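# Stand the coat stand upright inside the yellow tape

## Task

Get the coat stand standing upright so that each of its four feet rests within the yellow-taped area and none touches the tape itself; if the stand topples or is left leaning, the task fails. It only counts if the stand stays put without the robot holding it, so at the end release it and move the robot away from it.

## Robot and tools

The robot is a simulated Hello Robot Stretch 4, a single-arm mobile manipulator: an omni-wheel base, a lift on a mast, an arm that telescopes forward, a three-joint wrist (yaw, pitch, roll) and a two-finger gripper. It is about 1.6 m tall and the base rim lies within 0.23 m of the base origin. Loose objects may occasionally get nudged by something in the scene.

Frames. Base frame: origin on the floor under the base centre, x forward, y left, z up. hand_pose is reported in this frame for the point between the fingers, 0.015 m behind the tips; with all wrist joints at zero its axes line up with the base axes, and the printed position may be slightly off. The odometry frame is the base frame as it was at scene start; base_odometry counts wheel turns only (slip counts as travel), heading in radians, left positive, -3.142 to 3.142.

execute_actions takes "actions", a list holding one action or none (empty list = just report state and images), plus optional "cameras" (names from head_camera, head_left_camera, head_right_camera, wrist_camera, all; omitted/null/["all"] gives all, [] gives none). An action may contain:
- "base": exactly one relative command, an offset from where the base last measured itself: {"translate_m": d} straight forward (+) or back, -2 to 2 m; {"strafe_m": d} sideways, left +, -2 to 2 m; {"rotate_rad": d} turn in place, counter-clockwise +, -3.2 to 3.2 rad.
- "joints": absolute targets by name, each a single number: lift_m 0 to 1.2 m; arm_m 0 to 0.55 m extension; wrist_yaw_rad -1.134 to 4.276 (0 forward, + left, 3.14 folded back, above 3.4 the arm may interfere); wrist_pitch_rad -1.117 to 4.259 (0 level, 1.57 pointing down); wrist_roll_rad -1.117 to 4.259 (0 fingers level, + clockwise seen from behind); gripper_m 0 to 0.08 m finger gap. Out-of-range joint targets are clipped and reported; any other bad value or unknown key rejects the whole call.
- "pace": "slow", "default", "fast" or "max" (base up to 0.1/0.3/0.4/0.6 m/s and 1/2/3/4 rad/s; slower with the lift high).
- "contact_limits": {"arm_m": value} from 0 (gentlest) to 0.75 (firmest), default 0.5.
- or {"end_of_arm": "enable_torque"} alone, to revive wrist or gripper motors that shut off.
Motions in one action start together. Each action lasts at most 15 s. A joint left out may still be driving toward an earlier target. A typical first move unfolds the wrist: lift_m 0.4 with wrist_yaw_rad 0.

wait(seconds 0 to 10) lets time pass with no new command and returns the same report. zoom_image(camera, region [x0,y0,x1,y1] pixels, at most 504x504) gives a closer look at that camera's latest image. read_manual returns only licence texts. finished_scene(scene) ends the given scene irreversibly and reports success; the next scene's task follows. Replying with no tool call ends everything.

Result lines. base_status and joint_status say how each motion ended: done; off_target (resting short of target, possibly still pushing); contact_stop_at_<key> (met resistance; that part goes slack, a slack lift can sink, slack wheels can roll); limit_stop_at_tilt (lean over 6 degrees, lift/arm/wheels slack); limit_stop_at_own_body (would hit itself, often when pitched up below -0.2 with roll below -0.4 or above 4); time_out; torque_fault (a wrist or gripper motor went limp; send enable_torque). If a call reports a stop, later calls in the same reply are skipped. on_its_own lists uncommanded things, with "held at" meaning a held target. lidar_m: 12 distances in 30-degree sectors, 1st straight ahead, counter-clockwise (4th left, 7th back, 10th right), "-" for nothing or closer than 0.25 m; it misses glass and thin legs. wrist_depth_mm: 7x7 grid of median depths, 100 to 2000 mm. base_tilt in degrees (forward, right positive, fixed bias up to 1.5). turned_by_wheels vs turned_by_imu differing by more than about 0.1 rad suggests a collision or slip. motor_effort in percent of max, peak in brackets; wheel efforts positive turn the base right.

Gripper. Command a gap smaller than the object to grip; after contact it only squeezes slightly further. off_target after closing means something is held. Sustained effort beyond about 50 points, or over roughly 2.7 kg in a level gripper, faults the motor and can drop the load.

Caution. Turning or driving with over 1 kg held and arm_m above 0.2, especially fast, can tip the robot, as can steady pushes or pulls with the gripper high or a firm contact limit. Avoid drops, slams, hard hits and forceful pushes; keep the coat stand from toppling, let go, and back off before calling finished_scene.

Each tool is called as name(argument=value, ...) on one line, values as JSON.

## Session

execute_actions(actions=[])

Scene clock: 0.00 s.
base_odometry: x=+0.000 y=+0.000 heading=+0.000 (m, m, rad; odometry frame)
turned_by_wheels: +0.000 (rad since the last result)
turned_by_imu: +0.000 (rad since the last result)
base_tilt: forward=+0.2 right=-0.4 (deg)
lidar_m: 1.65 1.63 2.31 1.30 1.25 1.54 1.49 0.61 0.64 0.83 2.19 2.29
base_status: not commanded
joint_positions: lift_m=+0.216 arm_m=+0.001 wrist_yaw_rad=+3.067 wrist_pitch_rad=+0.012 wrist_roll_rad=+0.011 gripper_m=+0.040
joint_status: not commanded
motor_effort: lift_m=+21 arm_m=-1 wrist_yaw_rad=+0 wrist_pitch_rad=-10 wrist_roll_rad=+1 gripper_m=-1 wheel_0=+0 wheel_1=+0 wheel_2=+0 (%)
hand_pose: x=-0.0341 y=+0.1030 z=+0.3917 quat_wxyz=(+0.037, -0.006, +0.006, +0.999) (m; base frame)
wrist_depth_mm: - 140 1708 1983 1921 1537 1336 / - 139 1661 1983 1983 1576 1308 / 106 139 250 1983 1921 1576 1308 / 119 139 1661 1921 1921 1618 1336 / 1281 1430 1661 1921 1921 1576 1336 / 1281 1430 1537 1618 1537 1464 1308 / 1078 1138 119 1138 124 - 1042
pictures: head_camera, head_left_camera, head_right_camera, wrist_camera
Images, in order (width x height): head_camera 420x560, head_left_camera 420x672, head_right_camera 420x672, wrist_camera 616x392.

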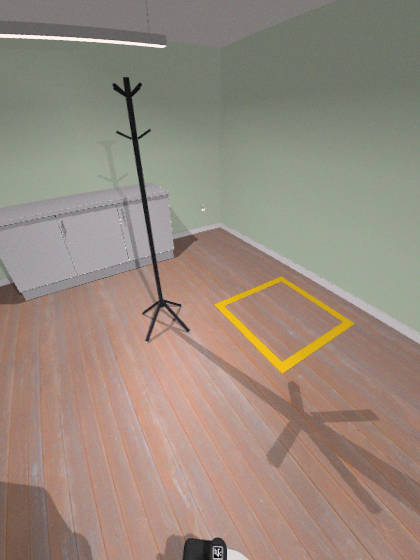

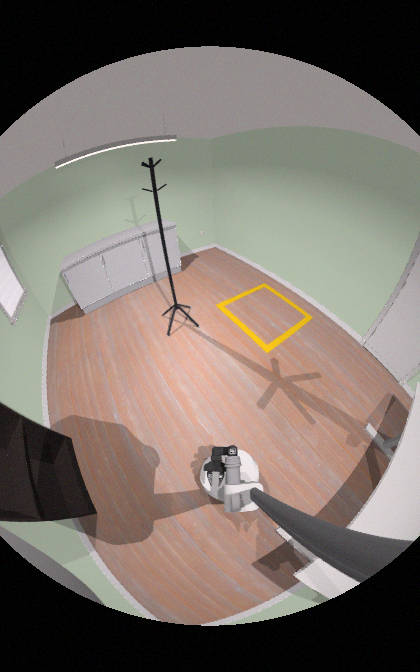

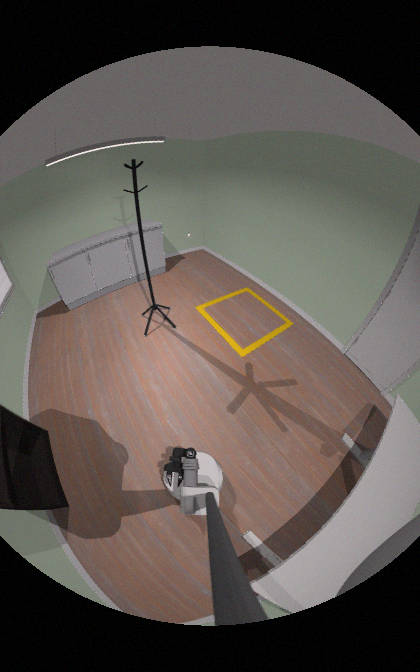

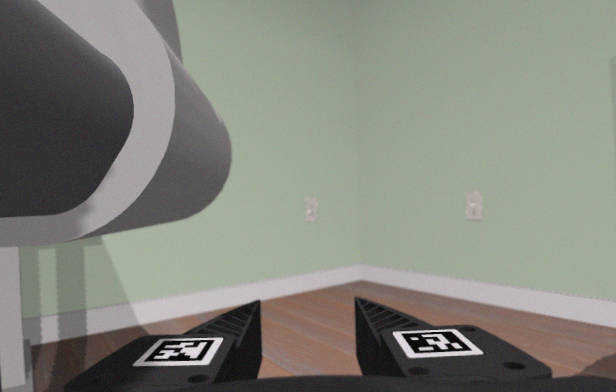

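execute_actions(actions=[{"base":{"strafe_m":0.56},"joints":{"lift_m":0.6,"wrist_yaw_rad":0,"gripper_m":0.08},"pace":"max"}], cameras=[])

execute_actions(actions=[{"base":{"translate_m":0.9},"joints":{"arm_m":0.19},"pace":"max"}], cameras=["head_camera","wrist_camera"])

Scene clock: 5.43 s.
base_odometry: x=+0.000 y=+0.560 heading=+0.000 (m, m, rad; odometry frame)
turned_by_wheels: +0.000 (rad since the last result)
turned_by_imu: +0.002 (rad since the last result)
base_tilt: forward=+0.2 right=-0.4 (deg)
lidar_m: 1.51 2.40 1.60 0.78 0.75 1.09 1.45 1.70 0.99 1.28 2.67 2.78
base_status: done
joint_positions: lift_m=+0.600 arm_m=+0.001 wrist_yaw_rad=+0.000 wrist_pitch_rad=+0.012 wrist_roll_rad=+0.011 gripper_m=+0.080
joint_status: all done
motor_effort: lift_m=+22(27) arm_m=-1(1) wrist_yaw_rad=-2(8) wrist_pitch_rad=-11(11) wrist_roll_rad=+1(0) gripper_m=+1(0) wheel_0=+1(12) wheel_1=+0(13) wheel_2=+0(2) (%)
hand_pose: x=+0.3841 y=-0.0873 z=+0.7755 quat_wxyz=(+1.000, +0.005, +0.006, +0.000) (m; base frame)
wrist_depth_mm: - - - - - - - / - - - - - - - / - - - - - - - / 1983 - - - - - - / 1921 - - - - - - / 1921 - - - - - - / - 105 1808 1983 1863 - -
pictures: none
No camera images: the call's "cameras" was empty. Leave "cameras" out to get every camera's image.

Scene clock: 8.87 s.
base_odometry: x=+0.900 y=+0.560 heading=+0.000 (m, m, rad; odometry frame)
turned_by_wheels: +0.000 (rad since the last result)
turned_by_imu: +0.002 (rad since the last result)
base_tilt: forward=+0.2 right=-0.5 (deg)
lidar_m: 0.62 1.64 1.70 1.65 1.26 1.26 2.13 1.67 1.73 2.35 2.18 0.70
base_status: done
joint_positions: lift_m=+0.600 arm_m=+0.189 wrist_yaw_rad=+0.000 wrist_pitch_rad=+0.012 wrist_roll_rad=+0.011 gripper_m=+0.080
joint_status: all done
motor_effort: lift_m=+22(22) arm_m=+6(9) wrist_yaw_rad=-1(2) wrist_pitch_rad=-10(11) wrist_roll_rad=+0(0) gripper_m=+1(1) wheel_0=+1(7) wheel_1=-1(7) wheel_2=+0(13) (%)
hand_pose: x=+0.5724 y=-0.0874 z=+0.7755 quat_wxyz=(+1.000, +0.005, +0.006, +0.000) (m; base frame)
wrist_depth_mm: 1661 1863 - - - - 1708 / 1708 1863 - - - - 1708 / 1708 1863 - - - - 1708 / 1138 1308 1464 - - - 1808 / 1138 1281 1397 - - - 1708 / 1138 1229 1397 - - 1983 1708 / - 105 1397 1537 1808 - -
pictures: head_camera, wrist_camera
Images, in order (width x height): head_camera 420x560, wrist_camera 616x392.

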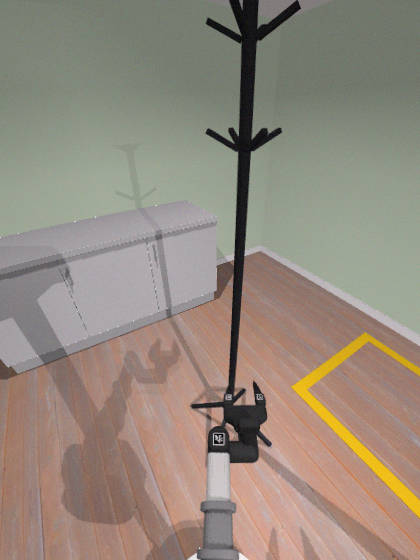

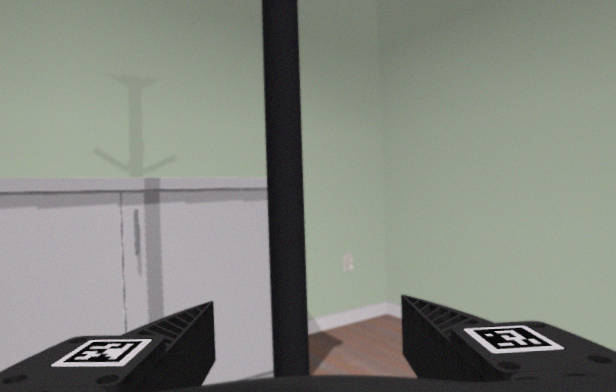

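execute_actions(actions=[{"base":{"strafe_m":0.023}}], cameras=[])

execute_actions(actions=[{"base":{"translate_m":0.22}}], cameras=["wrist_camera"])

Scene clock: 12.47 s.
base_odometry: x=+0.900 y=+0.583 heading=+0.000 (m, m, rad; odometry frame)
turned_by_wheels: +0.000 (rad since the last result)
turned_by_imu: +0.001 (rad since the last result)
base_tilt: forward=+0.2 right=-0.5 (deg)
lidar_m: 0.64 1.63 1.69 1.62 1.19 1.26 2.11 1.69 1.76 2.33 2.23 0.76
base_status: done
joint_positions: lift_m=+0.600 arm_m=+0.189 wrist_yaw_rad=+0.000 wrist_pitch_rad=+0.012 wrist_roll_rad=+0.011 gripper_m=+0.080
joint_status: not commanded
motor_effort: lift_m=+22(22) arm_m=+6(6) wrist_yaw_rad=-1(0) wrist_pitch_rad=-11(9) wrist_roll_rad=+0(0) gripper_m=+1(1) wheel_0=+0(10) wheel_1=+0(7) wheel_2=+0(1) (%)
hand_pose: x=+0.5724 y=-0.0874 z=+0.7755 quat_wxyz=(+1.000, +0.005, +0.006, +0.000) (m; base frame)
wrist_depth_mm: 1661 1863 - - - - 1708 / 1661 1863 - - - - 1756 / 1618 1863 - - - - 1756 / 1138 1255 1464 1499 - - 1756 / 1138 1255 1397 1537 - - 1756 / 1118 1229 1397 1499 - 1983 1756 / - 105 1397 1537 1808 - -
pictures: none
No camera images: the call's "cameras" was empty. Leave "cameras" out to get every camera's image.

Scene clock: 14.63 s.
base_odometry: x=+1.120 y=+0.583 heading=+0.000 (m, m, rad; odometry frame)
turned_by_wheels: +0.000 (rad since the last result)
turned_by_imu: +0.001 (rad since the last result)
base_tilt: forward=+0.2 right=-0.5 (deg)
lidar_m: 0.35 1.45 1.49 1.76 1.50 1.38 2.25 1.87 1.94 2.24 2.07 0.47
base_status: done
joint_positions: lift_m=+0.600 arm_m=+0.189 wrist_yaw_rad=+0.000 wrist_pitch_rad=+0.012 wrist_roll_rad=+0.011 gripper_m=+0.080
joint_status: not commanded
motor_effort: lift_m=+22(22) arm_m=+6(6) wrist_yaw_rad=-1(1) wrist_pitch_rad=-10(10) wrist_roll_rad=+0(0) gripper_m=+1(1) wheel_0=+2(7) wheel_1=-1(6) wheel_2=+1(8) (%)
hand_pose: x=+0.5724 y=-0.0874 z=+0.7755 quat_wxyz=(+1.000, +0.005, +0.006, +0.000) (m; base frame)
wrist_depth_mm: 1499 1661 1863 109 - 1921 1661 / 1499 1708 1921 109 - 1921 1618 / 1499 1618 1921 109 - 1921 1618 / 960 1078 1229 109 - 1983 1661 / 976 1078 1205 108 - 1983 1661 / 960 1042 1205 109 - 1808 1618 / - 105 1182 109 946 - -
pictures: wrist_camera
Images, in order (width x height): wrist_camera 616x392.

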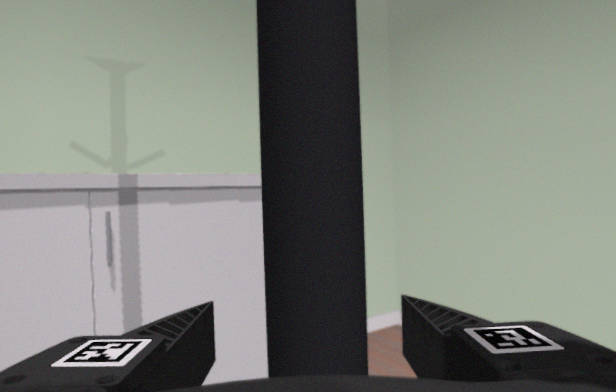

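execute_actions(actions=[{"joints":{"gripper_m":0.0}}], cameras=[])

execute_actions(actions=[{"joints":{"lift_m":0.63},"pace":"slow"}], cameras=[])

execute_actions(actions=[{"base":{"strafe_m":-1.1}}])

Scene clock: 20.03 s.
base_odometry: x=+1.120 y=+0.583 heading=+0.000 (m, m, rad; odometry frame)
turned_by_wheels: -0.001 (rad since the last result)
turned_by_imu: +0.000 (rad since the last result)
base_tilt: forward=+0.3 right=-0.4 (deg)
lidar_m: 0.39 1.45 1.51 1.74 1.51 1.38 2.26 1.88 1.96 2.21 2.08 0.49
base_status: not commanded
joint_positions: lift_m=+0.600 arm_m=+0.189 wrist_yaw_rad=-0.002 wrist_pitch_rad=+0.012 wrist_roll_rad=+0.012 gripper_m=+0.030
joint_status: gripper_m off_target (ended at +0.030, target +0.000)
on_its_own: gripper_m is held at +0.025, not at your +0.000, by its contact guard: the fingers met something
motor_effort: lift_m=+22(22) arm_m=+5(6) wrist_yaw_rad=+6(7) wrist_pitch_rad=-11(10) wrist_roll_rad=-4(8) gripper_m=-42(61) wheel_0=-2(2) wheel_1=-2(2) wheel_2=+0(1) (%)
hand_pose: x=+0.5724 y=-0.0879 z=+0.7755 quat_wxyz=(+1.000, +0.006, +0.006, -0.001) (m; base frame)
wrist_depth_mm: 1499 1661 1863 109 - 1983 1618 / 1499 1661 1863 109 - 1921 1576 / 1499 1661 1863 109 - 1983 1661 / 991 1118 1205 109 - 1983 1618 / 976 1060 1205 109 - 1921 1618 / 960 1078 1160 109 - 1983 1618 / 960 1042 104 109 - - 1661
pictures: none
No camera images: the call's "cameras" was empty. Leave "cameras" out to get every camera's image.

Scene clock: 21.10 s.
base_odometry: x=+1.120 y=+0.583 heading=+0.000 (m, m, rad; odometry frame)
turned_by_wheels: +0.000 (rad since the last result)
turned_by_imu: +0.000 (rad since the last result)
base_tilt: forward=+0.3 right=-0.4 (deg)
lidar_m: 0.38 1.45 1.51 1.78 1.47 1.37 2.26 1.89 1.95 2.22 2.08 0.50
base_status: not commanded
joint_positions: lift_m=+0.629 arm_m=+0.189 wrist_yaw_rad=+0.000 wrist_pitch_rad=+0.036 wrist_roll_rad=+0.010 gripper_m=+0.030
joint_status: all done
on_its_own: gripper_m is held at +0.025, not at your +0.000, by its contact guard: the fingers met something; wrist_pitch_rad is at rest, and its effort (-79) is outside its rest range (-23 to +23)
motor_effort: lift_m=+35(35) arm_m=+5(5) wrist_yaw_rad=+0(7) wrist_pitch_rad=-79(82) wrist_roll_rad=+1(4) gripper_m=-41(42) wheel_0=-2(2) wheel_1=-2(2) wheel_2=-1(1) (%)
hand_pose: x=+0.5725 y=-0.0874 z=+0.7994 quat_wxyz=(+1.000, +0.005, +0.018, +0.000) (m; base frame)
wrist_depth_mm: 1464 1618 1808 108 - 1983 1618 / 1464 1708 1808 107 - 1921 1618 / 1537 1618 1863 107 - 1983 1618 / 976 1060 1205 107 - 1983 1661 / 976 1078 1205 108 - 1983 1661 / 976 1098 1182 108 - 1983 1661 / 976 1042 105 109 - - 1618
pictures: none
No camera images: the call's "cameras" was empty. Leave "cameras" out to get every camera's image.

Scene clock: 26.10 s.
base_odometry: x=+1.120 y=-0.517 heading=+0.000 (m, m, rad; odometry frame)
turned_by_wheels: +0.000 (rad since the last result)
turned_by_imu: -0.001 (rad since the last result)
base_tilt: forward=+0.3 right=-0.4 (deg)
lidar_m: 0.38 2.03 2.09 2.70 2.29 2.36 1.36 1.26 1.32 1.26 1.17 0.48
base_status: done
joint_positions: lift_m=+0.629 arm_m=+0.189 wrist_yaw_rad=+0.000 wrist_pitch_rad=+0.035 wrist_roll_rad=+0.010 gripper_m=+0.030
joint_status: not commanded
on_its_own: gripper_m is held at +0.025, not at your +0.000, by its contact guard: the fingers met something; wrist_pitch_rad is at rest, and its effort (-77) is outside its rest range (-23 to +23)
motor_effort: lift_m=+34(34) arm_m=+5(5) wrist_yaw_rad=-1(6) wrist_pitch_rad=-77(79) wrist_roll_rad=+0(0) gripper_m=-41(41) wheel_0=+0(9) wheel_1=-1(10) wheel_2=-1(1) (%)
hand_pose: x=+0.5725 y=-0.0874 z=+0.7996 quat_wxyz=(+1.000, +0.005, +0.018, +0.000) (m; base frame)
wrist_depth_mm: 1983 - - 107 1182 931 778 / - - - 107 1182 931 798 / 1983 - - 107 1182 931 798 / - - - 107 1205 946 809 / - - - 108 1229 960 798 / - - - 108 1138 960 809 / 1863 1983 105 109 - - 820
pictures: head_camera, head_left_camera, head_right_camera, wrist_camera
Images, in order (width x height): head_camera 420x560, head_left_camera 420x672, head_right_camera 420x672, wrist_camera 616x392.

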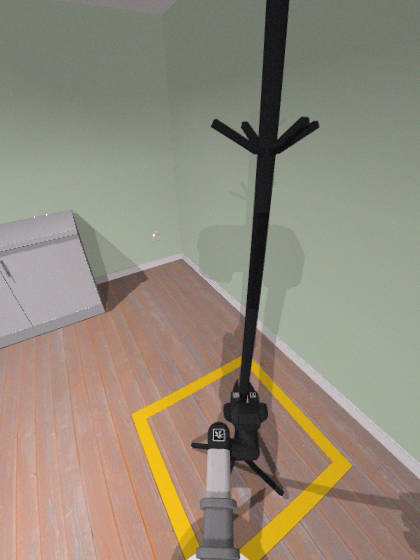

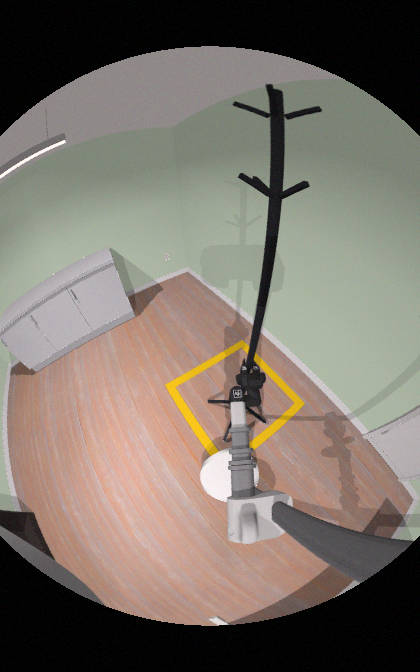

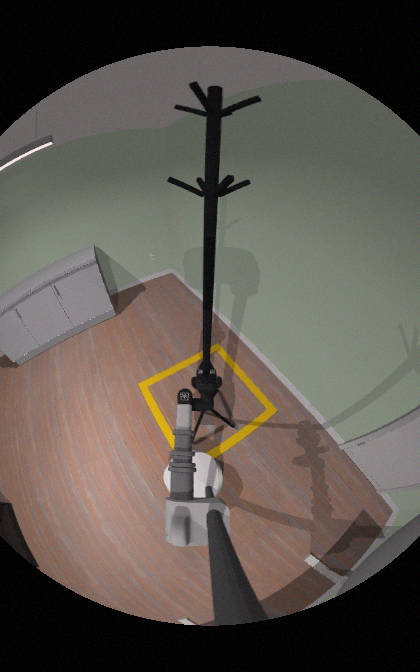

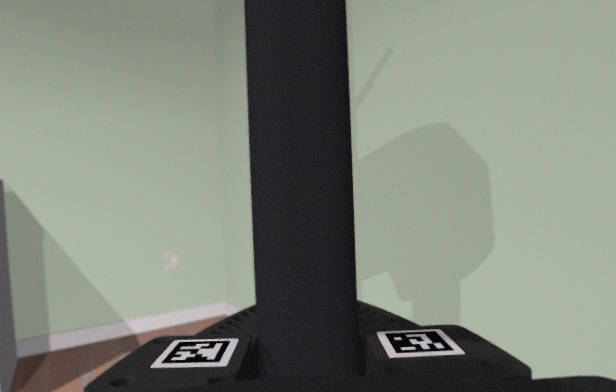

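execute_actions(actions=[{"base":{"translate_m":0.15}}], cameras=[])

execute_actions(actions=[{"joints":{"lift_m":0.6},"pace":"slow"}], cameras=[])

execute_actions(actions=[{"joints":{"gripper_m":0.08}}], cameras=[])

execute_actions(actions=[{"base":{"translate_m":-0.4},"joints":{"arm_m":0},"pace":"fast"}], cameras=["head_camera"])

Scene clock: 31.13 s.
base_odometry: x=+1.270 y=-0.517 heading=+0.000 (m, m, rad; odometry frame)
turned_by_wheels: +0.000 (rad since the last result)
turned_by_imu: +0.001 (rad since the last result)
base_tilt: forward=+0.2 right=-0.4 (deg)
lidar_m: 0.35 1.92 1.98 2.63 2.35 2.47 1.50 1.40 1.63 1.14 1.06 0.50
base_status: done
joint_positions: lift_m=+0.629 arm_m=+0.189 wrist_yaw_rad=+0.000 wrist_pitch_rad=+0.035 wrist_roll_rad=+0.010 gripper_m=+0.030
joint_status: not commanded
on_its_own: gripper_m is held at +0.025, not at your +0.000, by its contact guard: the fingers met something; wrist_pitch_rad is at rest, and its effort (-77) is outside its rest range (-23 to +23)
motor_effort: lift_m=+34(34) arm_m=+5(5) wrist_yaw_rad=-1(1) wrist_pitch_rad=-77(79) wrist_roll_rad=+0(0) gripper_m=-41(41) wheel_0=+1(7) wheel_1=+2(7) wheel_2=+0(9) (%)
hand_pose: x=+0.5725 y=-0.0874 z=+0.7996 quat_wxyz=(+1.000, +0.005, +0.018, +0.000) (m; base frame)
wrist_depth_mm: 1921 - - 107 1060 842 715 / 1921 - - 107 1078 854 715 / 1863 - - 107 1078 854 723 / 1921 - - 107 1098 866 732 / 1983 - - 108 1098 866 732 / 1921 - - 108 1042 878 741 / 1808 1983 105 109 - - 741
pictures: none
No camera images: the call's "cameras" was empty. Leave "cameras" out to get every camera's image.

Scene clock: 32.20 s.
base_odometry: x=+1.270 y=-0.517 heading=+0.000 (m, m, rad; odometry frame)
turned_by_wheels: +0.000 (rad since the last result)
turned_by_imu: +0.000 (rad since the last result)
base_tilt: forward=+0.2 right=-0.5 (deg)
lidar_m: 0.38 1.92 1.99 2.65 2.35 2.44 1.51 1.39 1.64 1.15 1.09 0.48
base_status: not commanded
joint_positions: lift_m=+0.601 arm_m=+0.189 wrist_yaw_rad=-0.001 wrist_pitch_rad=+0.009 wrist_roll_rad=+0.011 gripper_m=+0.030
joint_status: all done
on_its_own: gripper_m is held at +0.025, not at your +0.000, by its contact guard: the fingers met something
motor_effort: lift_m=+14(32) arm_m=+5(5) wrist_yaw_rad=+2(3) wrist_pitch_rad=-1(77) wrist_roll_rad=+0(0) gripper_m=-41(41) wheel_0=+2(2) wheel_1=+1(1) wheel_2=-1(1) (%)
hand_pose: x=+0.5726 y=-0.0876 z=+0.7769 quat_wxyz=(+1.000, +0.005, +0.004, +0.000) (m; base frame)
wrist_depth_mm: 1921 - - 111 1078 854 715 / 1921 - - 111 1078 854 723 / 1921 - - 110 1098 854 723 / 1921 - - 110 1078 866 732 / 1921 - - 109 1098 866 732 / 1863 - - 109 1025 866 723 / 1863 1983 104 109 - - 732
pictures: none
No camera images: the call's "cameras" was empty. Leave "cameras" out to get every camera's image.

Scene clock: 33.37 s.
base_odometry: x=+1.270 y=-0.517 heading=+0.000 (m, m, rad; odometry frame)
turned_by_wheels: +0.000 (rad since the last result)
turned_by_imu: +0.000 (rad since the last result)
base_tilt: forward=+0.1 right=-0.5 (deg)
lidar_m: 0.39 1.91 1.95 2.64 2.37 2.43 1.48 1.39 1.59 1.16 1.08 0.43
base_status: not commanded
joint_positions: lift_m=+0.600 arm_m=+0.189 wrist_yaw_rad=+0.000 wrist_pitch_rad=+0.012 wrist_roll_rad=+0.010 gripper_m=+0.080
joint_status: all done
motor_effort: lift_m=+16(17) arm_m=+5(5) wrist_yaw_rad=-1(2) wrist_pitch_rad=-9(10) wrist_roll_rad=+0(1) gripper_m=+1(37) wheel_0=+1(3) wheel_1=+1(2) wheel_2=+0(1) (%)
hand_pose: x=+0.5727 y=-0.0874 z=+0.7760 quat_wxyz=(+1.000, +0.005, +0.006, +0.000) (m; base frame)
wrist_depth_mm: 1863 - - - 1042 854 715 / 1921 - - - 1042 854 723 / 1921 - - - 1060 866 723 / 1863 - - - 1060 854 723 / 1921 - - - 1060 878 732 / 1921 - - - 1025 831 723 / - 105 1808 - 609 - -
pictures: none
No camera images: the call's "cameras" was empty. Leave "cameras" out to get every camera's image.

Scene clock: 35.73 s.
base_odometry: x=+0.870 y=-0.517 heading=+0.000 (m, m, rad; odometry frame)
turned_by_wheels: +0.000 (rad since the last result)
turned_by_imu: +0.000 (rad since the last result)
base_tilt: forward=+0.2 right=-0.4 (deg)
lidar_m: 0.76 2.25 2.32 2.59 2.14 2.51 1.13 1.05 1.09 1.37 1.30 1.34
base_status: done
joint_positions: lift_m=+0.600 arm_m=+0.002 wrist_yaw_rad=+0.000 wrist_pitch_rad=+0.012 wrist_roll_rad=+0.010 gripper_m=+0.080
joint_status: all done
motor_effort: lift_m=+17(17) arm_m=-6(7) wrist_yaw_rad=+0(2) wrist_pitch_rad=-10(10) wrist_roll_rad=+1(0) gripper_m=+1(1) wheel_0=-1(7) wheel_1=+1(6) wheel_2=+0(10) (%)
hand_pose: x=+0.3851 y=-0.0875 z=+0.7759 quat_wxyz=(+1.000, +0.005, +0.006, +0.000) (m; base frame)
wrist_depth_mm: - - - 1983 1537 1205 1008 / - - - 1983 1537 1205 1025 / - - - 1983 1537 1205 1008 / - - - 1983 1537 1205 1025 / 1808 - - 1921 1537 1229 1008 / 1808 - - 1921 1576 1160 1025 / - 104 1863 1863 1576 - -
pictures: head_camera
Images, in order (width x height): head_camera 420x560.

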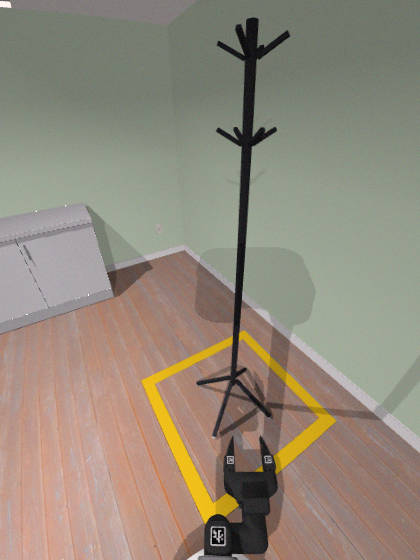

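finished_scene(scene=2)

The scene is finished: the task was done.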